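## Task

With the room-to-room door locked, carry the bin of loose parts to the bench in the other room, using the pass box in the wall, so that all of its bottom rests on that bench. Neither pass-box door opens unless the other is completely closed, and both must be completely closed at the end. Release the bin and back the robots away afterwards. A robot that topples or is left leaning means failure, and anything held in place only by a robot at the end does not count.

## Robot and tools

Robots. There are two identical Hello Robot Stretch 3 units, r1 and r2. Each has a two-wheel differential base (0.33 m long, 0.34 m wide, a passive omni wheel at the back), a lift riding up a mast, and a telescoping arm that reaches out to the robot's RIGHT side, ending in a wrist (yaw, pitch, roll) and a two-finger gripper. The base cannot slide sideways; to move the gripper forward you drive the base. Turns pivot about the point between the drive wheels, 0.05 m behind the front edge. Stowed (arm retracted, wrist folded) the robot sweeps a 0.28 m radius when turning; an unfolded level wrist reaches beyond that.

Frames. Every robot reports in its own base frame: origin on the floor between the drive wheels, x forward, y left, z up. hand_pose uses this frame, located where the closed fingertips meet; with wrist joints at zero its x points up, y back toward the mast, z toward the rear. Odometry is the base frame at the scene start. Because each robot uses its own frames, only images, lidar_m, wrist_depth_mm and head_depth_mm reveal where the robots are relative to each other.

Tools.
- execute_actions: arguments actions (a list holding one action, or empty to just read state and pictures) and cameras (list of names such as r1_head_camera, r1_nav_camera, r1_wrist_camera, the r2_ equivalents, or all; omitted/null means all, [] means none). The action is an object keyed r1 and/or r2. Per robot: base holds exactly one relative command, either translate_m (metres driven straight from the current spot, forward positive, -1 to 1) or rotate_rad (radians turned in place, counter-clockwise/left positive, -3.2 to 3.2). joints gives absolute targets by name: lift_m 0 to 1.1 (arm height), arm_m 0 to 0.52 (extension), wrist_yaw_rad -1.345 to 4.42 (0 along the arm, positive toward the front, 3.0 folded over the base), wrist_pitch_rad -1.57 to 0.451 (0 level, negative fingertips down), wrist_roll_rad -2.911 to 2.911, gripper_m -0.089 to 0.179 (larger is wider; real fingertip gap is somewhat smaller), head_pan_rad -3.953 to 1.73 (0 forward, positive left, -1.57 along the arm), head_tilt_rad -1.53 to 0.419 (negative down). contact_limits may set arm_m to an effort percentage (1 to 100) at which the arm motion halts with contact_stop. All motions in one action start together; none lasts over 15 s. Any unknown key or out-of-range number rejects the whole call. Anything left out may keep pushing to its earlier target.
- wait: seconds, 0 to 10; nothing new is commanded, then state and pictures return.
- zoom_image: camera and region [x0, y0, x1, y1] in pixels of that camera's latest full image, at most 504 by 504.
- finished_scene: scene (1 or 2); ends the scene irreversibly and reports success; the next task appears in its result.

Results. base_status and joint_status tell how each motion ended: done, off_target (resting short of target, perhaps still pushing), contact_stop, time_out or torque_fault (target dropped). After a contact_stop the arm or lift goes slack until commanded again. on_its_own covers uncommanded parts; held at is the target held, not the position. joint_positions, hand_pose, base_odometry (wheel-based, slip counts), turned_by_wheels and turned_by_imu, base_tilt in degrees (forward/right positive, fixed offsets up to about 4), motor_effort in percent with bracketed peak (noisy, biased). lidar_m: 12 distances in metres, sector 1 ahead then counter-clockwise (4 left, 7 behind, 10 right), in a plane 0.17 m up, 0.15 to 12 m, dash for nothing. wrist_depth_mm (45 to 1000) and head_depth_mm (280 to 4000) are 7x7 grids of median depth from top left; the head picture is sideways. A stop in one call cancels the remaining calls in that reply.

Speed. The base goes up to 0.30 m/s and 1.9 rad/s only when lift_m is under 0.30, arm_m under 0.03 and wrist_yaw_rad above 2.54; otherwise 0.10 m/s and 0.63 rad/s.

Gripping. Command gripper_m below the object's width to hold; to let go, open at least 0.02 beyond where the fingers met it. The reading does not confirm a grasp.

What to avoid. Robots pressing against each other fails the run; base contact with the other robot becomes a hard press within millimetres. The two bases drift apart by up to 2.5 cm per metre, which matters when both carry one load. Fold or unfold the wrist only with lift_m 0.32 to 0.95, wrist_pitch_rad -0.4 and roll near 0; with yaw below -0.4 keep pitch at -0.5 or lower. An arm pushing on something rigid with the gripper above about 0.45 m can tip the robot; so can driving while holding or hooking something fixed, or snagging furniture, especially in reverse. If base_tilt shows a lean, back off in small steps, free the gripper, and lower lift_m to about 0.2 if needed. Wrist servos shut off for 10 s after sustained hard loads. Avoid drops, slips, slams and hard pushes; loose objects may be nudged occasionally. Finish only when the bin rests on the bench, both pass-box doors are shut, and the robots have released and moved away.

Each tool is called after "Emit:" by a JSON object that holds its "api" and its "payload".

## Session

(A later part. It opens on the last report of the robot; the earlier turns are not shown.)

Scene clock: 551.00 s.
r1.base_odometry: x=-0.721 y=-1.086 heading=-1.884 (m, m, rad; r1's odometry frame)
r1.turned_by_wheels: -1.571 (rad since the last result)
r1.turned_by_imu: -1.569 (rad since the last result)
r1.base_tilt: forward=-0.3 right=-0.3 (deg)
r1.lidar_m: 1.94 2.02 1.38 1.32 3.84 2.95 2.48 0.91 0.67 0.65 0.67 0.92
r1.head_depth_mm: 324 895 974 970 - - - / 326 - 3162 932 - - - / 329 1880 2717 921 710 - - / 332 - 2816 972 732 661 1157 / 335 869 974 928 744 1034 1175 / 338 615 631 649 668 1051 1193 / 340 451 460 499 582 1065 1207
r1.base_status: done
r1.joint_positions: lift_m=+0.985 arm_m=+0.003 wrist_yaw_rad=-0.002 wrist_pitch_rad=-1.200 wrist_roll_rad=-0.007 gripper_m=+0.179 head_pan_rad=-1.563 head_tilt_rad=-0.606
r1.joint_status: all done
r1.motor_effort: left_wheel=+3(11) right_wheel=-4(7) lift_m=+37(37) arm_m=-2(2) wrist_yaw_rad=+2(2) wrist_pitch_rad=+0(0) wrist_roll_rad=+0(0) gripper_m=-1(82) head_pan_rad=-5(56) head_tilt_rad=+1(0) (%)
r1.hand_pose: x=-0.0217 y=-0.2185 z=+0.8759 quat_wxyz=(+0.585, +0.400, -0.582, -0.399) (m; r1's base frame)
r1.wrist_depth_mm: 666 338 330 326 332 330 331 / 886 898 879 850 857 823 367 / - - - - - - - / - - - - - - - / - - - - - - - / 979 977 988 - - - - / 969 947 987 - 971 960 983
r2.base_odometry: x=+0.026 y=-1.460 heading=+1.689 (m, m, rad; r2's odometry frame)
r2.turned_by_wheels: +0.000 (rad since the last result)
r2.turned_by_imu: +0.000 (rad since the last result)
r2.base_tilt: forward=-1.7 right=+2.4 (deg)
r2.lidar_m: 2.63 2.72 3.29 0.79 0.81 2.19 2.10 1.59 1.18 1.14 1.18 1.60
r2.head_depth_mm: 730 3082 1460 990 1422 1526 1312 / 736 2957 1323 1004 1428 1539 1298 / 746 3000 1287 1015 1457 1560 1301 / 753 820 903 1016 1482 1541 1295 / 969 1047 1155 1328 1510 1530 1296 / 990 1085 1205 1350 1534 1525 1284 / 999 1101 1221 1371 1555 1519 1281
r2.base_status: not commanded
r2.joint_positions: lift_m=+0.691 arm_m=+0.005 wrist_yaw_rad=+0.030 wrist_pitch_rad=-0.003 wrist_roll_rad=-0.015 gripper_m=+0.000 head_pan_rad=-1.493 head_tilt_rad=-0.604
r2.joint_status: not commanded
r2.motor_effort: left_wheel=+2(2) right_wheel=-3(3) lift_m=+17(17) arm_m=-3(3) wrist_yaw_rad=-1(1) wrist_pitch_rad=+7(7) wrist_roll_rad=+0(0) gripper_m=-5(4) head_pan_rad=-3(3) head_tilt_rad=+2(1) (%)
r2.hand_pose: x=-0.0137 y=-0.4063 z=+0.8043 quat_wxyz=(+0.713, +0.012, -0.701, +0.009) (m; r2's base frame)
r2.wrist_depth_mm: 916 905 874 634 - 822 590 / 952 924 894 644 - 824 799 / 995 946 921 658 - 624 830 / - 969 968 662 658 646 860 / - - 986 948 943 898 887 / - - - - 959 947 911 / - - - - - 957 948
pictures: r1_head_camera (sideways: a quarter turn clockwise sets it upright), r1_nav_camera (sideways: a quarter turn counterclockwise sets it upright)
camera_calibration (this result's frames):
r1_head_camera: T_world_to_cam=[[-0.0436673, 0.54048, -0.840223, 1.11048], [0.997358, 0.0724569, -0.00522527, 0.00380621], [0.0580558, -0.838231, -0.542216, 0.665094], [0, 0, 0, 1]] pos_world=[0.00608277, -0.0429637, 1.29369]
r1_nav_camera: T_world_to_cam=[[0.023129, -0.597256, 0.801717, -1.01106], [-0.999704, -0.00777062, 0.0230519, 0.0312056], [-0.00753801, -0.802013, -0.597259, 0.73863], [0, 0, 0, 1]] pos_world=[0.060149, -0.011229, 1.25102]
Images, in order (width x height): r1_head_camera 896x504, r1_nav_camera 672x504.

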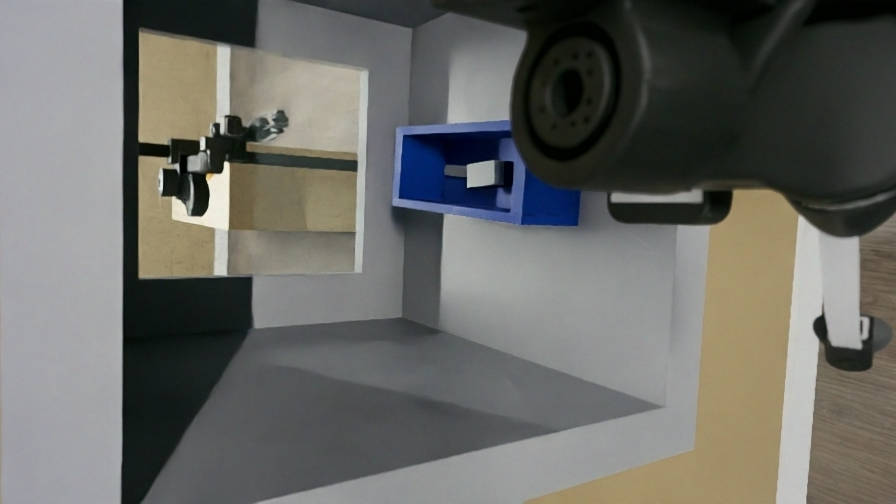

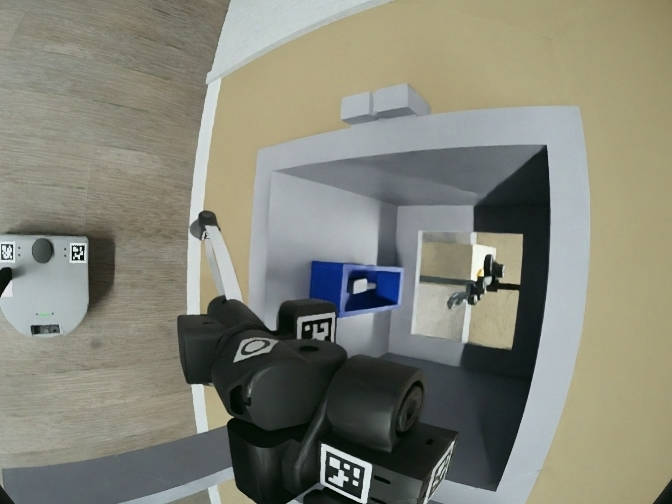

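Emit:
{"api": "execute_actions", "payload": {"actions": [{"r1":{"base":{"translate_m":-0.02},"joints":{"arm_m":0.48,"lift_m":0.99},"contact_limits":{"arm_m":12}}}], "cameras": ["r1_wrist_camera","r1_head_camera"]}}

Scene clock: 560.27 s.
r1.base_odometry: x=-0.715 y=-1.067 heading=-1.883 (m, m, rad; r1's odometry frame)
r1.turned_by_wheels: +0.000 (rad since the last result)
r1.turned_by_imu: +0.000 (rad since the last result)
r1.base_tilt: forward=-0.2 right=-0.4 (deg)
r1.lidar_m: 1.96 2.04 1.39 1.32 3.86 2.93 2.49 0.91 0.67 0.64 0.67 0.92
r1.head_depth_mm: 323 832 973 931 741 642 1151 / 326 - 3173 931 743 656 1155 / 328 2200 - 924 696 655 1154 / 331 - 3155 931 719 657 1180 / 334 885 992 935 746 1032 1177 / 337 677 695 713 698 1047 1184 / 340 497 507 520 585 1071 1208
r1.base_status: done
r1.joint_positions: lift_m=+0.990 arm_m=+0.480 wrist_yaw_rad=-0.001 wrist_pitch_rad=-1.200 wrist_roll_rad=-0.007 gripper_m=+0.179 head_pan_rad=-1.563 head_tilt_rad=-0.606
r1.joint_status: all done
r1.motor_effort: left_wheel=+3(6) right_wheel=-3(9) lift_m=+37(36) arm_m=+1(3) wrist_yaw_rad=+2(3) wrist_pitch_rad=+0(0) wrist_roll_rad=+1(0) gripper_m=-1(1) head_pan_rad=-5(5) head_tilt_rad=+2(1) (%)
r1.contact_limits: arm_m 12 (drawing in: default 16, maximum 26; extending or still: default 22, maximum 36)
r1.hand_pose: x=-0.0217 y=-0.6950 z=+0.8809 quat_wxyz=(+0.585, +0.400, -0.581, -0.399) (m; r1's base frame)
r1.wrist_depth_mm: 290 326 328 235 331 331 302 / 294 317 316 293 298 321 301 / 295 309 307 300 301 312 298 / 295 300 296 292 290 304 293 / 285 294 290 281 283 297 296 / - 282 273 278 283 287 280 / 275 277 265 266 277 282 277
r2.base_odometry: x=+0.026 y=-1.460 heading=+1.689 (m, m, rad; r2's odometry frame)
r2.turned_by_wheels: +0.000 (rad since the last result)
r2.turned_by_imu: +0.000 (rad since the last result)
r2.base_tilt: forward=-1.7 right=+2.5 (deg)
r2.lidar_m: 2.63 2.73 3.29 0.78 0.81 2.18 2.10 1.59 1.18 1.14 1.18 1.60
r2.head_depth_mm: 727 3020 1388 986 1410 1517 1308 / 737 2965 1323 1004 1424 1538 1305 / 745 2992 1294 1016 1457 1565 1304 / 755 821 900 1017 1482 1538 1294 / 969 1045 1152 1329 1498 1535 1286 / 986 1085 1199 1341 1539 1525 1285 / 1000 1095 1215 1370 1560 1517 1284
r2.base_status: not commanded
r2.joint_positions: lift_m=+0.691 arm_m=+0.005 wrist_yaw_rad=+0.030 wrist_pitch_rad=-0.003 wrist_roll_rad=-0.015 gripper_m=+0.000 head_pan_rad=-1.493 head_tilt_rad=-0.604
r2.joint_status: not commanded
r2.motor_effort: left_wheel=+2(2) right_wheel=-3(3) lift_m=+17(17) arm_m=-2(2) wrist_yaw_rad=-1(1) wrist_pitch_rad=+7(7) wrist_roll_rad=+0(0) gripper_m=-4(3) head_pan_rad=-3(2) head_tilt_rad=+2(3) (%)
r2.hand_pose: x=-0.0137 y=-0.4063 z=+0.8043 quat_wxyz=(+0.713, +0.012, -0.701, +0.009) (m; r2's base frame)
r2.wrist_depth_mm: 912 876 857 627 - 813 587 / 945 920 887 646 - 810 800 / 957 943 944 662 - 643 842 / 988 999 946 670 650 642 864 / - - 983 943 918 910 901 / - - - - 965 927 916 / - - - - 993 989 939
pictures: r1_head_camera (sideways: a quarter turn clockwise sets it upright), r1_wrist_camera
camera_calibration (this result's frames):
r1_head_camera: T_world_to_cam=[[-0.0436451, 0.540474, -0.840228, 1.11048], [0.997361, 0.0724161, -0.0052259, 0.003807], [0.0580216, -0.838239, -0.542208, 0.665083], [0, 0, 0, 1]] pos_world=[0.00608101, -0.0429637, 1.29369]
r1_wrist_camera: T_world_to_cam=[[-0.998271, -0.0394786, 0.0435417, -0.0984029], [-0.0463824, 0.984166, -0.17107, 0.863369], [-0.0360986, -0.172794, -0.984296, 0.913937], [0, 0, 0, 1]] pos_world=[-0.0251958, -0.69566, 1.05157]
Images, in order (width x height): r1_head_camera 896x504, r1_wrist_camera 644x364.

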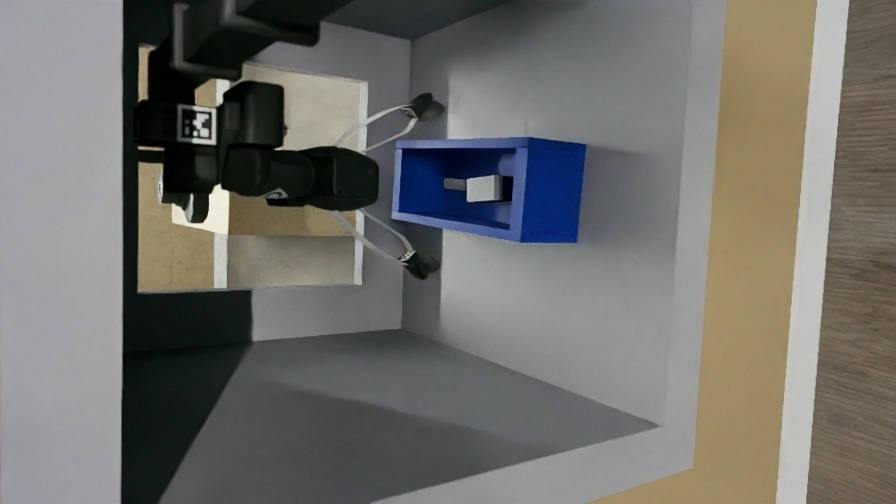

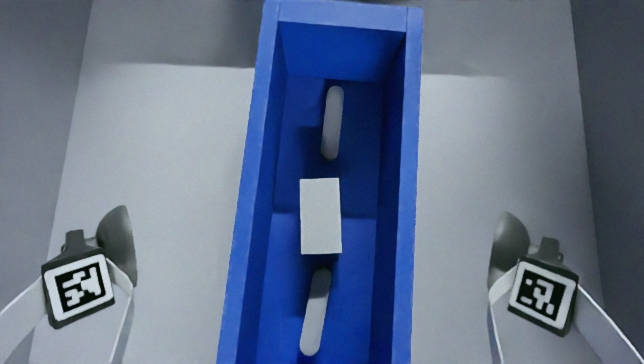

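Emit:
{"api": "execute_actions", "payload": {"actions": [{"r1":{"base":{"translate_m":-0.006},"joints":{"arm_m":0.50,"lift_m":0.928},"contact_limits":{"arm_m":12}}}], "cameras": ["r1_wrist_camera"]}}

Emit:
{"api": "execute_actions", "payload": {"actions": [{"r1":{"joints":{"gripper_m":0.072}}}], "cameras": ["r1_wrist_camera","r1_head_camera"]}}

Scene clock: 568.43 s.
r1.base_odometry: x=-0.713 y=-1.061 heading=-1.883 (m, m, rad; r1's odometry frame)
r1.turned_by_wheels: +0.000 (rad since the last result)
r1.turned_by_imu: +0.000 (rad since the last result)
r1.base_tilt: forward=-0.2 right=-0.3 (deg)
r1.lidar_m: 1.97 2.05 1.39 1.32 3.86 2.91 2.48 0.91 0.67 0.65 0.67 0.92
r1.head_depth_mm: 324 869 - 925 740 642 1150 / 326 - 3011 970 741 655 1152 / 329 1830 2731 892 696 655 1158 / 331 - 3189 931 718 656 1180 / 334 901 995 947 745 1032 1181 / 337 696 713 733 696 1047 1188 / 340 512 520 530 586 1067 1209
r1.base_status: done
r1.joint_positions: lift_m=+0.928 arm_m=+0.500 wrist_yaw_rad=-0.001 wrist_pitch_rad=-1.201 wrist_roll_rad=-0.007 gripper_m=+0.179 head_pan_rad=-1.563 head_tilt_rad=-0.606
r1.joint_status: all done
r1.motor_effort: left_wheel=+3(4) right_wheel=-3(11) lift_m=+26(34) arm_m=+2(1) wrist_yaw_rad=+2(2) wrist_pitch_rad=+0(0) wrist_roll_rad=+0(0) gripper_m=-2(0) head_pan_rad=-5(5) head_tilt_rad=+2(2) (%)
r1.contact_limits: arm_m 12 (drawing in: default 16, maximum 26; extending or still: default 22, maximum 36)
r1.hand_pose: x=-0.0217 y=-0.7149 z=+0.8193 quat_wxyz=(+0.585, +0.401, -0.581, -0.399) (m; r1's base frame)
r1.wrist_depth_mm: 259 259 196 202 187 264 263 / 252 252 201 241 214 254 257 / 245 245 185 234 201 248 251 / 238 237 191 228 190 240 241 / 232 230 173 193 178 233 236 / - 225 182 215 170 228 228 / 217 218 193 209 162 222 222
r2.base_odometry: x=+0.026 y=-1.460 heading=+1.689 (m, m, rad; r2's odometry frame)
r2.turned_by_wheels: +0.000 (rad since the last result)
r2.turned_by_imu: +0.000 (rad since the last result)
r2.base_tilt: forward=-1.8 right=+2.5 (deg)
r2.lidar_m: 2.63 2.73 3.29 0.78 0.81 2.19 2.10 1.59 1.18 1.14 1.18 1.61
r2.head_depth_mm: 728 3034 1394 992 1412 1523 1302 / 737 1858 1311 1004 1432 1538 1300 / 743 2981 1299 1015 1453 1551 1296 / 753 822 901 1015 1482 1541 1296 / 970 1047 1154 1321 1504 1527 1295 / 993 1084 1203 1345 1543 1526 1288 / 999 1100 1219 1372 1558 1517 1289
r2.base_status: not commanded
r2.joint_positions: lift_m=+0.691 arm_m=+0.005 wrist_yaw_rad=+0.030 wrist_pitch_rad=-0.003 wrist_roll_rad=-0.015 gripper_m=+0.000 head_pan_rad=-1.493 head_tilt_rad=-0.604
r2.joint_status: not commanded
r2.motor_effort: left_wheel=+2(2) right_wheel=-3(3) lift_m=+17(17) arm_m=-3(2) wrist_yaw_rad=-1(1) wrist_pitch_rad=+7(7) wrist_roll_rad=+0(0) gripper_m=-4(4) head_pan_rad=-3(3) head_tilt_rad=+2(3) (%)
r2.hand_pose: x=-0.0137 y=-0.4063 z=+0.8043 quat_wxyz=(+0.713, +0.012, -0.701, +0.009) (m; r2's base frame)
r2.wrist_depth_mm: 891 907 884 638 - 812 589 / 930 910 899 642 - 818 821 / - 939 932 664 959 641 836 / - 959 933 672 673 656 872 / - - 993 976 921 911 898 / - - - - 957 928 924 / - - - - 989 943 958
pictures: r1_wrist_camera
camera_calibration (this result's frames):
r1_wrist_camera: T_world_to_cam=[[-0.998271, -0.0394942, 0.0435319, -0.0965116], [-0.0463875, 0.984207, -0.170836, 0.872301], [-0.0360974, -0.17256, -0.984337, 0.850076], [0, 0, 0, 1]] pos_world=[-0.0251954, -0.715647, 0.989983]
Images, in order (width x height): r1_wrist_camera 644x364.

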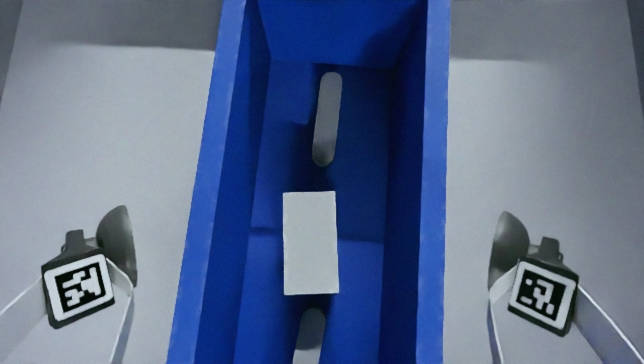

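Scene clock: 570.00 s.
r1.base_odometry: x=-0.713 y=-1.061 heading=-1.883 (m, m, rad; r1's odometry frame)
r1.turned_by_wheels: +0.000 (rad since the last result)
r1.turned_by_imu: +0.000 (rad since the last result)
r1.base_tilt: forward=-0.3 right=-0.3 (deg)
r1.lidar_m: 1.97 2.05 1.39 1.33 3.84 2.91 2.48 0.91 0.67 0.64 0.67 0.92
r1.head_depth_mm: 323 868 - 930 742 642 1143 / 326 - 2962 970 742 656 1149 / 329 1824 2740 886 697 655 1157 / 331 - 3149 930 721 655 1176 / 334 896 995 950 745 1031 1181 / 337 695 713 732 696 1049 1187 / 339 511 520 530 584 1063 1210
r1.base_status: not commanded
r1.joint_positions: lift_m=+0.928 arm_m=+0.500 wrist_yaw_rad=-0.001 wrist_pitch_rad=-1.210 wrist_roll_rad=-0.007 gripper_m=+0.073 head_pan_rad=-1.563 head_tilt_rad=-0.606
r1.joint_status: all done
r1.motor_effort: left_wheel=+3(3) right_wheel=-3(3) lift_m=+30(30) arm_m=+2(2) wrist_yaw_rad=+2(2) wrist_pitch_rad=+3(4) wrist_roll_rad=+0(0) gripper_m=-18(98) head_pan_rad=-5(4) head_tilt_rad=+2(2) (%)
r1.hand_pose: x=-0.0217 y=-0.7126 z=+0.8185 quat_wxyz=(+0.583, +0.403, -0.580, -0.402) (m; r1's base frame)
r1.wrist_depth_mm: 253 256 194 199 186 261 260 / 247 248 205 236 209 254 255 / 242 240 185 233 196 244 247 / 233 235 191 227 186 239 241 / 230 232 174 190 163 234 235 / 224 - 182 213 169 229 228 / 218 219 192 209 165 219 224
r2.base_odometry: x=+0.026 y=-1.460 heading=+1.689 (m, m, rad; r2's odometry frame)
r2.turned_by_wheels: +0.000 (rad since the last result)
r2.turned_by_imu: +0.000 (rad since the last result)
r2.base_tilt: forward=-1.8 right=+2.6 (deg)
r2.lidar_m: 2.62 2.73 3.30 0.78 0.81 2.19 2.10 1.59 1.18 1.14 1.18 1.61
r2.head_depth_mm: 728 3047 1388 990 1416 1514 1310 / 736 1855 1305 1004 1433 1540 1301 / 745 2976 1295 1014 1459 1562 1298 / 753 822 904 1017 1480 1538 1298 / 969 1047 1155 1315 1504 1533 1292 / 987 1087 1201 1344 1534 1523 1292 / 998 1100 1222 1364 1558 1513 1284
r2.base_status: not commanded
r2.joint_positions: lift_m=+0.691 arm_m=+0.005 wrist_yaw_rad=+0.030 wrist_pitch_rad=-0.003 wrist_roll_rad=-0.015 gripper_m=+0.000 head_pan_rad=-1.493 head_tilt_rad=-0.604
r2.joint_status: not commanded
r2.motor_effort: left_wheel=+2(2) right_wheel=-2(3) lift_m=+17(17) arm_m=-2(2) wrist_yaw_rad=-1(1) wrist_pitch_rad=+7(7) wrist_roll_rad=+0(1) gripper_m=-4(4) head_pan_rad=-3(3) head_tilt_rad=+2(2) (%)
r2.hand_pose: x=-0.0137 y=-0.4063 z=+0.8043 quat_wxyz=(+0.713, +0.012, -0.701, +0.009) (m; r2's base frame)
r2.wrist_depth_mm: 930 894 878 624 - 821 587 / 930 906 901 647 - 820 817 / 981 966 917 653 - 645 823 / - 981 952 677 665 645 878 / - - 1000 955 940 908 907 / - - - - 930 953 915 / - - - - 977 970 947
pictures: r1_head_camera (sideways: a quarter turn clockwise sets it upright), r1_wrist_camera
camera_calibration (this result's frames):
r1_head_camera: T_world_to_cam=[[-0.043645, 0.540473, -0.840228, 1.11048], [0.997361, 0.072416, -0.00522591, 0.00380702], [0.0580215, -0.838239, -0.542208, 0.665083], [0, 0, 0, 1]] pos_world=[0.00608101, -0.0429637, 1.29369]
r1_wrist_camera: T_world_to_cam=[[-0.998272, -0.0398947, 0.0431473, -0.0963538], [-0.0463786, 0.98577, -0.161572, 0.863422], [-0.0360875, -0.163294, -0.985917, 0.857581], [0, 0, 0, 1]] pos_world=[-0.025195, -0.714942, 0.989167]
Images, in order (width x height): r1_head_camera 896x504, r1_wrist_camera 644x364.

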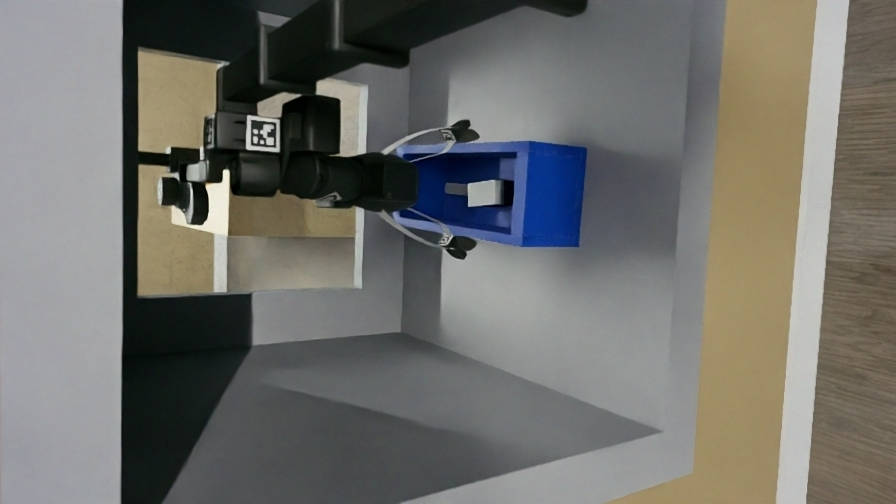

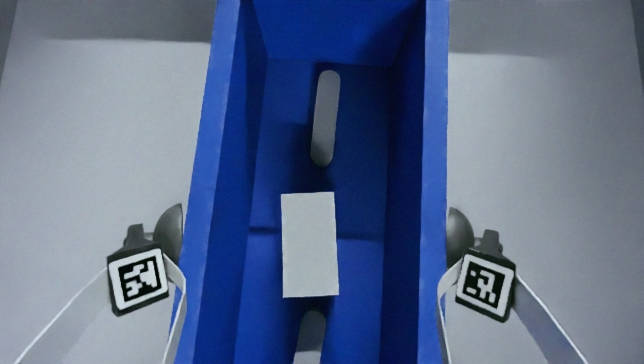

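Emit:
{"api": "zoom_image", "payload": {"camera": "r1_head_camera", "region": [370, 100, 610, 280]}}

Emit:
{"api": "execute_actions", "payload": {"actions": [{"r1":{"joints":{"lift_m":0.945}}}], "cameras": ["r1_wrist_camera"]}}

Region (370, 100, 610, 280) of r1_head_camera's 896x504 image, scaled by 2.100, with more detail than that image has; it fills the top 378 rows of this view, and the rest is white.

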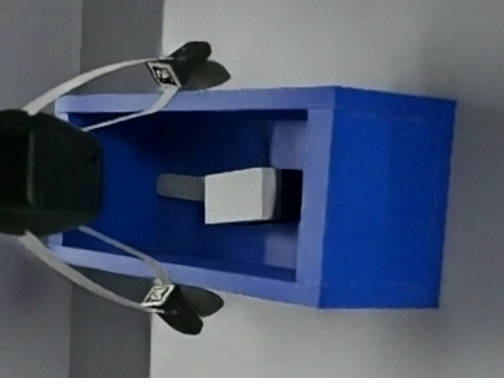

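Scene clock: 579.37 s.
r1.base_odometry: x=-0.713 y=-1.061 heading=-1.883 (m, m, rad; r1's odometry frame)
r1.turned_by_wheels: +0.000 (rad since the last result)
r1.turned_by_imu: +0.000 (rad since the last result)
r1.base_tilt: forward=-0.2 right=-0.3 (deg)
r1.lidar_m: 1.97 2.04 1.39 1.32 3.84 2.91 2.48 0.91 0.67 0.65 0.67 0.92
r1.head_depth_mm: 323 865 - 928 740 639 1150 / 326 - 2954 970 742 654 1149 / 328 1815 - 891 695 654 1156 / 331 - 3165 930 720 656 1179 / 334 900 991 944 744 1028 1184 / 337 695 715 733 699 1050 1183 / 340 511 520 530 584 1066 1203
r1.base_status: not commanded
r1.joint_positions: lift_m=+0.945 arm_m=+0.500 wrist_yaw_rad=-0.001 wrist_pitch_rad=-1.213 wrist_roll_rad=-0.007 gripper_m=+0.073 head_pan_rad=-1.563 head_tilt_rad=-0.606
r1.joint_status: all done
r1.motor_effort: left_wheel=+2(3) right_wheel=-3(2) lift_m=+41(43) arm_m=+2(2) wrist_yaw_rad=+2(2) wrist_pitch_rad=+4(4) wrist_roll_rad=+0(0) gripper_m=-18(19) head_pan_rad=-5(4) head_tilt_rad=+1(2) (%)
r1.hand_pose: x=-0.0217 y=-0.7119 z=+0.8349 quat_wxyz=(+0.583, +0.404, -0.579, -0.402) (m; r1's base frame)
r1.wrist_depth_mm: 270 272 200 199 184 276 278 / 265 264 208 241 209 270 268 / 258 258 186 235 197 262 260 / 251 253 191 227 188 255 254 / 245 247 173 191 165 251 248 / 240 - 183 211 171 244 244 / 233 234 190 206 166 236 238
r2.base_odometry: x=+0.026 y=-1.460 heading=+1.689 (m, m, rad; r2's odometry frame)
r2.turned_by_wheels: +0.000 (rad since the last result)
r2.turned_by_imu: +0.000 (rad since the last result)
r2.base_tilt: forward=-1.8 right=+2.6 (deg)
r2.lidar_m: 2.63 2.72 3.28 0.78 0.81 2.19 2.10 1.59 1.18 1.14 1.18 1.61
r2.head_depth_mm: 729 3042 1383 991 1409 1523 1308 / 737 1166 1307 1007 1423 1545 1302 / 745 2956 1288 1014 1451 1556 1299 / 752 823 902 1016 1482 1534 1293 / 968 1050 1155 1324 1505 1528 1293 / 987 1082 1202 1346 1529 1526 1285 / 998 1098 1218 1368 1561 1518 1285
r2.base_status: not commanded
r2.joint_positions: lift_m=+0.691 arm_m=+0.005 wrist_yaw_rad=+0.030 wrist_pitch_rad=-0.003 wrist_roll_rad=-0.015 gripper_m=+0.000 head_pan_rad=-1.493 head_tilt_rad=-0.604
r2.joint_status: not commanded
r2.motor_effort: left_wheel=+2(2) right_wheel=-3(3) lift_m=+17(17) arm_m=-3(3) wrist_yaw_rad=-1(1) wrist_pitch_rad=+7(7) wrist_roll_rad=+0(0) gripper_m=-4(4) head_pan_rad=-2(3) head_tilt_rad=+2(2) (%)
r2.hand_pose: x=-0.0137 y=-0.4063 z=+0.8043 quat_wxyz=(+0.713, +0.012, -0.701, +0.009) (m; r2's base frame)
r2.wrist_depth_mm: 913 897 869 629 - 822 587 / 952 942 905 651 - 832 820 / 958 941 920 659 796 633 834 / 998 960 937 670 659 643 877 / - - 989 971 929 915 883 / - - - - 945 928 906 / - - - - - 952 959
pictures: r1_wrist_camera
camera_calibration (this result's frames):
r1_wrist_camera: T_world_to_cam=[[-0.998272, -0.0400231, 0.0430227, -0.0970152], [-0.0463758, 0.986256, -0.158585, 0.863171], [-0.0360843, -0.160306, -0.986408, 0.876349], [0, 0, 0, 1]] pos_world=[-0.0251949, -0.714706, 1.0055]
Images, in order (width x height): r1_wrist_camera 644x364.

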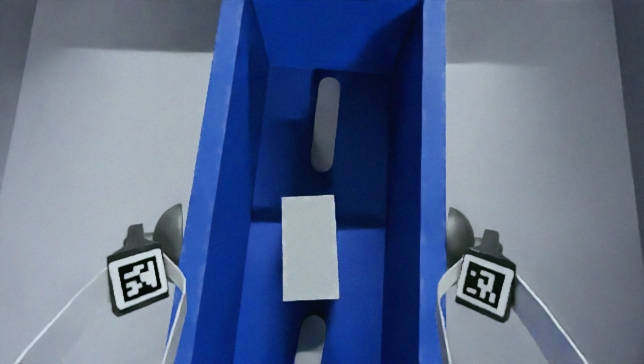

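Emit:
{"api": "execute_actions", "payload": {"actions": [{"r1":{"joints":{"lift_m":0.975,"arm_m":0.003}}}], "cameras": ["r1_wrist_camera"]}}

Emit:
{"api": "execute_actions", "payload": {"actions": [{"r1":{"base":{"rotate_rad":1.571},"joints":{"lift_m":0.99}}}], "cameras": ["r1_wrist_camera"]}}

Emit:
{"api": "execute_actions", "payload": {"actions": [{"r1":{"base":{"translate_m":0.79},"joints":{"head_tilt_rad":-0.8}}}], "cameras": []}}

Emit:
{"api": "execute_actions", "payload": {"actions": [{"r1":{"base":{"rotate_rad":1.571}}}], "cameras": ["r1_wrist_camera","r1_head_camera"]}}

Scene clock: 598.53 s.
r1.base_odometry: x=-0.713 y=-1.061 heading=-1.883 (m, m, rad; r1's odometry frame)
r1.turned_by_wheels: +0.000 (rad since the last result)
r1.turned_by_imu: -0.001 (rad since the last result)
r1.base_tilt: forward=-0.3 right=-0.4 (deg)
r1.lidar_m: 1.97 2.05 1.39 1.32 3.85 2.91 2.49 0.91 0.67 0.65 0.67 0.92
r1.head_depth_mm: 324 878 952 926 - - - / 327 - 3162 972 - - - / 329 1827 2751 969 797 - - / 332 - 3177 973 744 637 424 / 335 897 999 947 745 1030 1182 / 337 695 713 733 700 1047 1194 / 340 510 520 530 586 1069 1202
r1.base_status: not commanded
r1.joint_positions: lift_m=+0.975 arm_m=+0.003 wrist_yaw_rad=+0.000 wrist_pitch_rad=-1.214 wrist_roll_rad=-0.007 gripper_m=+0.073 head_pan_rad=-1.563 head_tilt_rad=-0.606
r1.joint_status: all done
r1.motor_effort: left_wheel=+3(3) right_wheel=-3(2) lift_m=+42(44) arm_m=-2(2) wrist_yaw_rad=+0(3) wrist_pitch_rad=+5(4) wrist_roll_rad=+0(1) gripper_m=-20(19) head_pan_rad=-5(5) head_tilt_rad=+2(1) (%)
r1.hand_pose: x=-0.0216 y=-0.2152 z=+0.8648 quat_wxyz=(+0.583, +0.405, -0.578, -0.402) (m; r1's base frame)
r1.wrist_depth_mm: 710 348 197 198 183 322 320 / 914 926 206 240 208 835 353 / - - 184 234 197 - 349 / - - 190 228 186 - - / - - 174 190 165 - - / 976 - 181 212 170 - 989 / 957 971 192 208 164 956 978
r2.base_odometry: x=+0.026 y=-1.460 heading=+1.689 (m, m, rad; r2's odometry frame)
r2.turned_by_wheels: +0.000 (rad since the last result)
r2.turned_by_imu: +0.000 (rad since the last result)
r2.base_tilt: forward=-1.8 right=+2.6 (deg)
r2.lidar_m: 2.63 2.73 3.29 0.78 0.81 2.18 2.10 1.59 1.18 1.14 1.18 1.61
r2.head_depth_mm: 731 3105 1476 992 1405 1520 1312 / 736 1706 1456 1005 1428 1537 1302 / 745 2982 1295 1017 1459 1553 1308 / 754 822 903 1016 1479 1536 1292 / 968 1041 1157 1321 1509 1524 1293 / 986 1082 1200 1342 1528 1526 1290 / 998 1097 1219 1363 1548 1521 1281
r2.base_status: not commanded
r2.joint_positions: lift_m=+0.691 arm_m=+0.005 wrist_yaw_rad=+0.030 wrist_pitch_rad=-0.003 wrist_roll_rad=-0.015 gripper_m=+0.000 head_pan_rad=-1.493 head_tilt_rad=-0.604
r2.joint_status: not commanded
r2.motor_effort: left_wheel=+2(2) right_wheel=-3(3) lift_m=+17(17) arm_m=-2(2) wrist_yaw_rad=-1(1) wrist_pitch_rad=+7(7) wrist_roll_rad=+0(0) gripper_m=-4(4) head_pan_rad=-3(3) head_tilt_rad=+2(2) (%)
r2.hand_pose: x=-0.0137 y=-0.4063 z=+0.8043 quat_wxyz=(+0.713, +0.012, -0.701, +0.009) (m; r2's base frame)
r2.wrist_depth_mm: 915 881 871 634 - 818 588 / 933 924 906 639 - 814 823 / 966 949 933 659 - 635 852 / - 969 947 672 657 650 868 / - - 981 946 926 904 890 / - - - - 941 933 917 / - - - - 991 957 951
pictures: r1_wrist_camera
camera_calibration (this result's frames):
r1_wrist_camera: T_world_to_cam=[[-0.998209, -0.0415863, 0.0429934, -0.0786304], [-0.0478901, 0.986295, -0.157885, 0.377405], [-0.0358384, -0.159662, -0.986521, 0.985764], [0, 0, 0, 1]] pos_world=[-0.0250875, -0.218114, 1.03544]
Images, in order (width x height): r1_wrist_camera 644x364.

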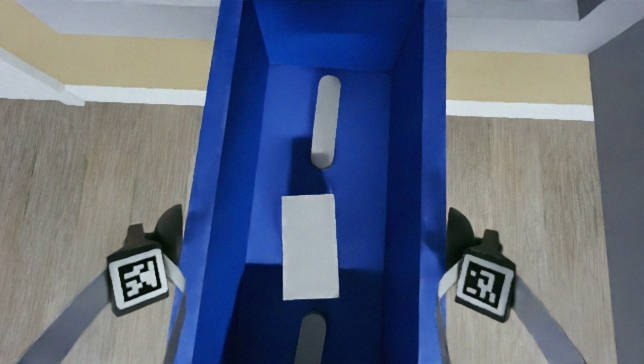

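Scene clock: 602.00 s.
r1.base_odometry: x=-0.713 y=-1.061 heading=-0.313 (m, m, rad; r1's odometry frame)
r1.turned_by_wheels: +1.571 (rad since the last result)
r1.turned_by_imu: +1.568 (rad since the last result)
r1.base_tilt: forward=-0.3 right=-0.4 (deg)
r1.lidar_m: 1.33 3.83 2.90 2.44 0.91 0.67 0.65 0.67 0.93 1.97 2.04 1.40
r1.head_depth_mm: 1613 1784 1976 2179 - - - / 1619 1789 2015 2208 - - - / 1634 1817 2031 2248 1850 - - / 1650 1824 2056 2243 1782 511 410 / 1659 1853 2064 2236 1783 1443 1235 / 1678 1868 2116 2252 1778 1443 1211 / 1691 1890 2144 2299 1791 1445 1221
r1.base_status: done
r1.joint_positions: lift_m=+0.990 arm_m=+0.003 wrist_yaw_rad=+0.000 wrist_pitch_rad=-1.214 wrist_roll_rad=-0.007 gripper_m=+0.073 head_pan_rad=-1.563 head_tilt_rad=-0.606
r1.joint_status: all done
r1.motor_effort: left_wheel=-4(9) right_wheel=+3(8) lift_m=+42(44) arm_m=-1(1) wrist_yaw_rad=+0(0) wrist_pitch_rad=+4(4) wrist_roll_rad=+0(0) gripper_m=-20(19) head_pan_rad=-5(5) head_tilt_rad=+1(2) (%)
r1.hand_pose: x=-0.0216 y=-0.2152 z=+0.8798 quat_wxyz=(+0.583, +0.405, -0.578, -0.402) (m; r1's base frame)
r1.wrist_depth_mm: - - 196 199 185 - 718 / - - 207 240 208 - 739 / - - 185 233 197 - 712 / - - 190 228 187 - 714 / - - 174 191 165 974 701 / - - 182 213 170 921 712 / 988 979 192 208 165 991 671
r2.base_odometry: x=+0.026 y=-1.460 heading=+1.689 (m, m, rad; r2's odometry frame)
r2.turned_by_wheels: +0.000 (rad since the last result)
r2.turned_by_imu: +0.000 (rad since the last result)
r2.base_tilt: forward=-1.6 right=+2.4 (deg)
r2.lidar_m: 2.63 2.73 3.29 0.78 0.82 2.18 2.10 1.60 1.18 1.13 1.18 1.61
r2.head_depth_mm: 728 1790 1466 992 1399 1517 1308 / 736 - 1446 1003 1434 1549 1300 / 745 1652 1288 1015 1458 1558 1302 / 752 820 903 1016 1476 1534 1297 / 968 1045 1151 1320 1503 1532 1287 / 990 1083 1202 1349 1530 1524 1286 / 1000 1099 1217 1367 1559 1516 1282
r2.base_status: not commanded
r2.joint_positions: lift_m=+0.691 arm_m=+0.005 wrist_yaw_rad=+0.030 wrist_pitch_rad=-0.003 wrist_roll_rad=-0.015 gripper_m=+0.000 head_pan_rad=-1.493 head_tilt_rad=-0.604
r2.joint_status: not commanded
r2.motor_effort: left_wheel=+2(2) right_wheel=-3(3) lift_m=+17(17) arm_m=-3(3) wrist_yaw_rad=-1(1) wrist_pitch_rad=+8(7) wrist_roll_rad=+0(0) gripper_m=-4(5) head_pan_rad=-3(2) head_tilt_rad=+2(2) (%)
r2.hand_pose: x=-0.0137 y=-0.4063 z=+0.8043 quat_wxyz=(+0.713, +0.012, -0.701, +0.009) (m; r2's base frame)
r2.wrist_depth_mm: 922 891 881 633 - 824 589 / 911 913 915 649 - 823 816 / 983 953 919 655 - 628 836 / 981 992 961 675 652 646 855 / - - 972 937 950 918 895 / - - - - 955 943 922 / - - - - 988 957 946
pictures: r1_wrist_camera
camera_calibration (this result's frames):
r1_wrist_camera: T_world_to_cam=[[-0.998209, -0.041587, 0.0429938, -0.0792757], [-0.0478909, 0.986295, -0.157886, 0.37977], [-0.0358386, -0.159662, -0.986521, 1.00056], [0, 0, 0, 1]] pos_world=[-0.0250874, -0.218111, 1.05044]
Images, in order (width x height): r1_wrist_camera 644x364.

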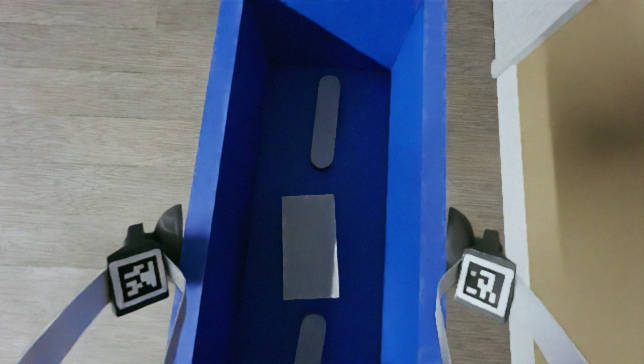

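Scene clock: 611.00 s.
r1.base_odometry: x=+0.039 y=-1.304 heading=-0.313 (m, m, rad; r1's odometry frame)
r1.turned_by_wheels: +0.000 (rad since the last result)
r1.turned_by_imu: -0.002 (rad since the last result)
r1.base_tilt: forward=-0.2 right=-0.3 (deg)
r1.lidar_m: 0.54 0.54 2.92 2.81 2.03 1.49 1.44 1.49 2.02 1.98 0.74 0.70
r1.head_depth_mm: 1671 1891 2164 - - - 1127 / 1677 1919 2175 - - - 373 / 1684 1925 2170 1899 - - 387 / 1703 1942 2181 1814 535 440 388 / 1716 1955 2200 1857 1528 1298 1128 / 1732 1985 2209 1857 1536 1300 1134 / 1744 1996 2243 1862 1529 1278 1137
r1.base_status: done
r1.joint_positions: lift_m=+0.990 arm_m=+0.003 wrist_yaw_rad=+0.000 wrist_pitch_rad=-1.214 wrist_roll_rad=-0.007 gripper_m=+0.073 head_pan_rad=-1.563 head_tilt_rad=-0.790
r1.joint_status: all done
r1.motor_effort: left_wheel=-4(6) right_wheel=+2(8) lift_m=+41(42) arm_m=-2(1) wrist_yaw_rad=+0(0) wrist_pitch_rad=+4(4) wrist_roll_rad=+0(0) gripper_m=-20(18) head_pan_rad=-5(4) head_tilt_rad=-4(15) (%)
r1.hand_pose: x=-0.0216 y=-0.2152 z=+0.8798 quat_wxyz=(+0.583, +0.405, -0.578, -0.402) (m; r1's base frame)
r1.wrist_depth_mm: - - 196 198 185 - - / 683 - 207 239 210 - - / - - 186 235 197 - - / - - 191 227 187 - - / - - 173 191 166 - - / 975 - 182 213 170 - - / 983 996 191 207 165 - 983
r2.base_odometry: x=+0.026 y=-1.460 heading=+1.689 (m, m, rad; r2's odometry frame)
r2.turned_by_wheels: +0.000 (rad since the last result)
r2.turned_by_imu: +0.000 (rad since the last result)
r2.base_tilt: forward=-1.7 right=+2.5 (deg)
r2.lidar_m: 2.63 2.73 3.29 0.78 0.81 2.18 2.10 1.59 1.18 1.14 1.18 1.61
r2.head_depth_mm: 730 3066 1463 992 1411 1521 1306 / 736 - 1454 1005 1434 1542 1308 / 745 2385 1293 1014 1465 1560 1303 / 754 821 898 1021 1482 1530 1296 / 967 1045 1155 1326 1508 1529 1295 / 989 1084 1201 1342 1526 1523 1287 / 1000 1100 1218 1366 1562 1516 1286
r2.base_status: not commanded
r2.joint_positions: lift_m=+0.691 arm_m=+0.005 wrist_yaw_rad=+0.030 wrist_pitch_rad=-0.003 wrist_roll_rad=-0.015 gripper_m=+0.000 head_pan_rad=-1.493 head_tilt_rad=-0.604
r2.joint_status: not commanded
r2.motor_effort: left_wheel=+2(2) right_wheel=-3(3) lift_m=+17(17) arm_m=-2(3) wrist_yaw_rad=-1(1) wrist_pitch_rad=+7(7) wrist_roll_rad=+0(0) gripper_m=-4(4) head_pan_rad=-3(2) head_tilt_rad=+2(1) (%)
r2.hand_pose: x=-0.0137 y=-0.4063 z=+0.8043 quat_wxyz=(+0.713, +0.012, -0.701, +0.009) (m; r2's base frame)
r2.wrist_depth_mm: 886 911 867 622 - 819 591 / 922 931 899 640 - 822 830 / 994 955 935 655 - 638 833 / - 977 967 674 662 639 871 / - - 997 969 948 921 884 / - - - - 941 941 914 / - - - - 990 972 946
pictures: none
No camera images: the call's "cameras" was empty. Leave "cameras" out to get every camera's image.

Scene clock: 614.47 s.
r1.base_odometry: x=+0.039 y=-1.304 heading=+1.258 (m, m, rad; r1's odometry frame)
r1.turned_by_wheels: +1.571 (rad since the last result)
r1.turned_by_imu: +1.568 (rad since the last result)
r1.base_tilt: forward=-0.3 right=-0.4 (deg)
r1.lidar_m: 2.81 2.02 1.49 1.44 1.50 2.03 1.97 0.73 0.70 0.54 0.54 2.91
r1.head_depth_mm: 2358 1269 971 - - - 1125 / 2370 1277 977 - - - 373 / 2389 1288 946 768 - - 387 / 2439 1294 950 746 536 440 388 / 2523 2817 984 749 939 1243 1131 / 2581 2909 2361 1854 1542 1296 1130 / 2576 2897 2375 1847 1530 1302 1133
r1.base_status: done
r1.joint_positions: lift_m=+0.990 arm_m=+0.003 wrist_yaw_rad=+0.000 wrist_pitch_rad=-1.214 wrist_roll_rad=-0.007 gripper_m=+0.073 head_pan_rad=-1.563 head_tilt_rad=-0.790
r1.joint_status: not commanded
r1.motor_effort: left_wheel=-4(10) right_wheel=+3(7) lift_m=+42(42) arm_m=-1(2) wrist_yaw_rad=+0(0) wrist_pitch_rad=+4(4) wrist_roll_rad=+0(0) gripper_m=-18(19) head_pan_rad=-5(5) head_tilt_rad=-4(4) (%)
r1.hand_pose: x=-0.0216 y=-0.2152 z=+0.8798 quat_wxyz=(+0.583, +0.405, -0.578, -0.402) (m; r1's base frame)
r1.wrist_depth_mm: - - 197 200 185 - 515 / - - 207 242 209 - - / - - 186 236 197 - - / - - 190 228 187 - - / - - 174 191 165 - - / 987 - 183 210 171 - - / 995 955 190 208 165 964 970
r2.base_odometry: x=+0.026 y=-1.460 heading=+1.689 (m, m, rad; r2's odometry frame)
r2.turned_by_wheels: +0.000 (rad since the last result)
r2.turned_by_imu: +0.000 (rad since the last result)
r2.base_tilt: forward=-1.7 right=+2.4 (deg)
r2.lidar_m: 2.63 2.73 3.28 0.78 0.82 2.18 2.10 1.59 1.18 1.13 1.18 1.61
r2.head_depth_mm: 728 3111 1471 992 1413 1527 1311 / 736 3071 1456 1004 1430 1548 1306 / 746 2990 1291 1016 1454 1559 1304 / 753 821 901 1017 1477 1539 1298 / 969 1045 1159 1318 1503 1531 1292 / 988 1088 1202 1346 1531 1527 1290 / 999 1102 1217 1370 1559 1517 1288
r2.base_status: not commanded
r2.joint_positions: lift_m=+0.691 arm_m=+0.005 wrist_yaw_rad=+0.030 wrist_pitch_rad=-0.003 wrist_roll_rad=-0.015 gripper_m=+0.000 head_pan_rad=-1.493 head_tilt_rad=-0.604
r2.joint_status: not commanded
r2.motor_effort: left_wheel=+2(2) right_wheel=-3(3) lift_m=+17(17) arm_m=-3(3) wrist_yaw_rad=-1(1) wrist_pitch_rad=+7(7) wrist_roll_rad=-1(0) gripper_m=-4(4) head_pan_rad=-3(3) head_tilt_rad=+2(2) (%)
r2.hand_pose: x=-0.0137 y=-0.4063 z=+0.8043 quat_wxyz=(+0.713, +0.012, -0.701, +0.009) (m; r2's base frame)
r2.wrist_depth_mm: 917 914 856 621 - 856 591 / 933 920 895 651 - 818 811 / 956 959 922 653 - 633 820 / - 950 964 664 662 636 867 / - 1000 988 952 930 916 893 / - - - - 967 943 924 / - - - - 992 984 955
pictures: r1_head_camera (sideways: a quarter turn clockwise sets it upright), r1_wrist_camera
camera_calibration (this result's frames):
r1_head_camera: T_world_to_cam=[[-0.0447426, 0.685303, -0.726882, 0.962737], [0.997365, 0.0722391, 0.00671499, -0.0117386], [0.0571111, -0.724666, -0.686729, 0.853092], [0, 0, 0, 1]] pos_world=[0.00606192, -0.0407118, 1.28572]
r1_wrist_camera: T_world_to_cam=[[-0.998209, -0.0415878, 0.0429941, -0.0792761], [-0.0478917, 0.986295, -0.157885, 0.379771], [-0.0358388, -0.159662, -0.986521, 1.00056], [0, 0, 0, 1]] pos_world=[-0.0250874, -0.218112, 1.05044]
Images, in order (width x height): r1_head_camera 896x504, r1_wrist_camera 644x364.

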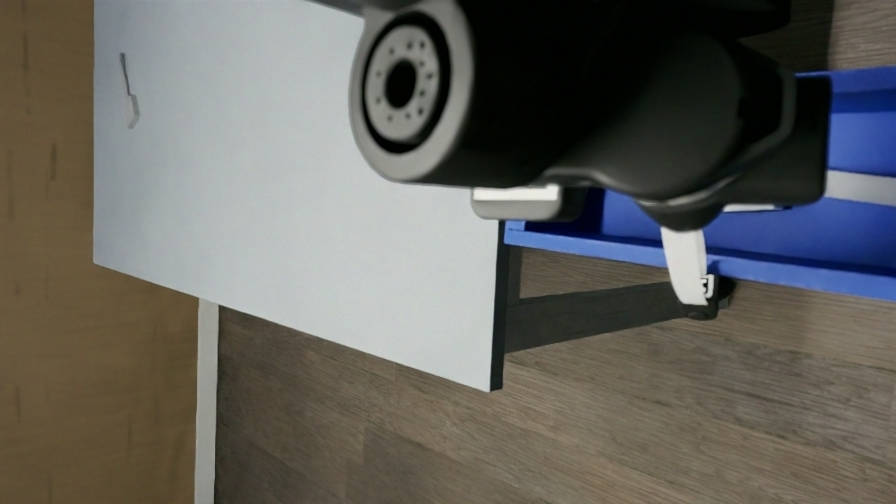

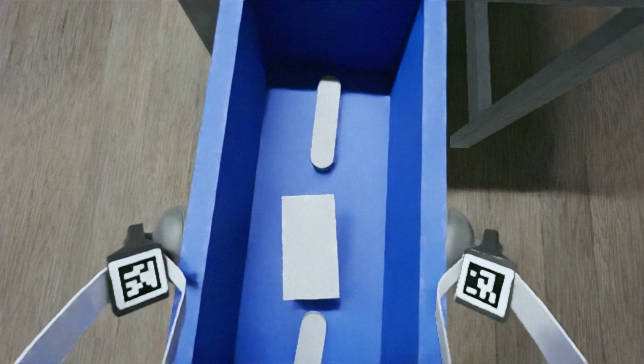

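Emit:
{"api": "execute_actions", "payload": {"actions": [{"r1":{"joints":{"arm_m":0.51},"contact_limits":{"arm_m":12}}}], "cameras": ["r1_head_camera"]}}

Scene clock: 623.50 s.
r1.base_odometry: x=+0.039 y=-1.304 heading=+1.258 (m, m, rad; r1's odometry frame)
r1.turned_by_wheels: +0.000 (rad since the last result)
r1.turned_by_imu: -0.001 (rad since the last result)
r1.base_tilt: forward=-0.2 right=-0.3 (deg)
r1.lidar_m: 2.81 2.02 1.49 1.44 1.50 2.04 1.97 0.73 0.70 0.54 0.54 2.90
r1.head_depth_mm: 1703 1264 933 740 1479 1291 1124 / - 1278 904 741 1471 1292 1123 / 2429 1162 835 700 1474 1293 1127 / 2483 1290 882 725 1487 1295 1129 / 2542 2798 989 748 937 1241 1128 / 2565 2852 2352 1798 1527 1303 1134 / 2590 2899 2351 1854 1527 1303 1135
r1.base_status: not commanded
r1.joint_positions: lift_m=+0.990 arm_m=+0.510 wrist_yaw_rad=+0.000 wrist_pitch_rad=-1.214 wrist_roll_rad=-0.007 gripper_m=+0.073 head_pan_rad=-1.563 head_tilt_rad=-0.790
r1.joint_status: all done
r1.motor_effort: left_wheel=-4(4) right_wheel=+3(3) lift_m=+42(42) arm_m=+2(5) wrist_yaw_rad=+1(1) wrist_pitch_rad=+5(5) wrist_roll_rad=+0(0) gripper_m=-18(19) head_pan_rad=-5(4) head_tilt_rad=-4(5) (%)
r1.contact_limits: arm_m 12 (drawing in: default 16, maximum 26; extending or still: default 22, maximum 36)
r1.hand_pose: x=-0.0216 y=-0.7216 z=+0.8798 quat_wxyz=(+0.583, +0.405, -0.579, -0.402) (m; r1's base frame)
r1.wrist_depth_mm: - 307 199 198 184 313 311 / - 298 207 241 209 303 306 / - 289 187 236 197 298 298 / - 284 192 228 187 290 288 / - 278 174 191 165 282 283 / 627 - 181 211 170 276 278 / 963 264 191 207 165 267 269
r2.base_odometry: x=+0.026 y=-1.460 heading=+1.689 (m, m, rad; r2's odometry frame)
r2.turned_by_wheels: +0.000 (rad since the last result)
r2.turned_by_imu: +0.000 (rad since the last result)
r2.base_tilt: forward=-1.6 right=+2.4 (deg)
r2.lidar_m: 2.63 2.73 3.30 0.78 0.81 2.19 2.10 1.59 1.18 1.14 1.17 1.61
r2.head_depth_mm: 729 3125 1472 988 1410 1521 1311 / 737 3045 1452 1005 1434 1546 1300 / 744 2980 1293 1017 1457 1554 1299 / 753 819 903 1017 1480 1542 1297 / 967 1046 1156 1318 1503 1532 1289 / 987 1083 1204 1347 1530 1525 1279 / 999 1101 1218 1374 1549 1523 1287
r2.base_status: not commanded
r2.joint_positions: lift_m=+0.691 arm_m=+0.005 wrist_yaw_rad=+0.030 wrist_pitch_rad=-0.003 wrist_roll_rad=-0.015 gripper_m=+0.000 head_pan_rad=-1.493 head_tilt_rad=-0.604
r2.joint_status: not commanded
r2.motor_effort: left_wheel=+2(2) right_wheel=-3(3) lift_m=+17(17) arm_m=-3(3) wrist_yaw_rad=-1(1) wrist_pitch_rad=+7(7) wrist_roll_rad=+0(0) gripper_m=-4(4) head_pan_rad=-3(2) head_tilt_rad=+2(2) (%)
r2.hand_pose: x=-0.0137 y=-0.4063 z=+0.8043 quat_wxyz=(+0.713, +0.012, -0.701, +0.009) (m; r2's base frame)
r2.wrist_depth_mm: 942 868 880 624 - 805 583 / 944 925 897 642 - 819 814 / 961 950 939 660 - 637 836 / - 974 957 672 652 646 860 / - - 997 959 922 925 890 / - - - - 945 926 908 / - - - - - 958 948
pictures: r1_head_camera (sideways: a quarter turn clockwise sets it upright)
camera_calibration (this result's frames):
r1_head_camera: T_world_to_cam=[[-0.0447389, 0.685444, -0.726749, 0.962564], [0.997365, 0.0722308, 0.00672747, -0.0117548], [0.057105, -0.724534, -0.68687, 0.853275], [0, 0, 0, 1]] pos_world=[0.00606161, -0.0407086, 1.28571]
Images, in order (width x height): r1_head_camera 896x504.

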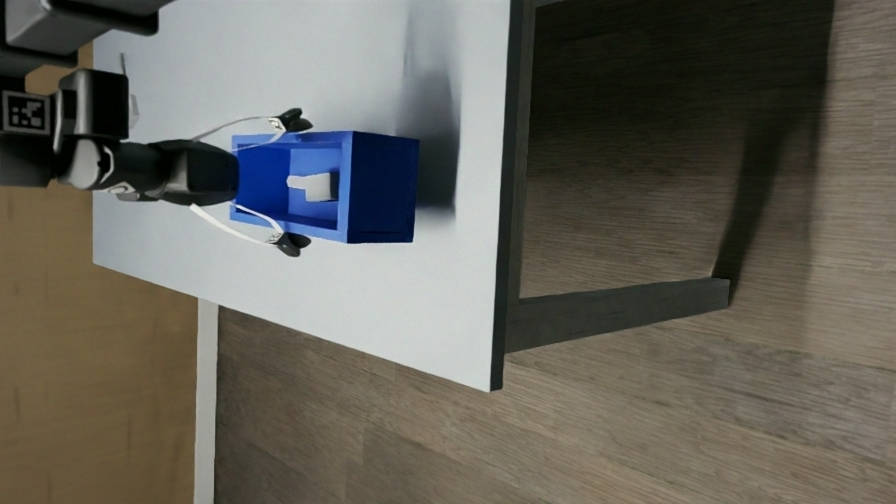

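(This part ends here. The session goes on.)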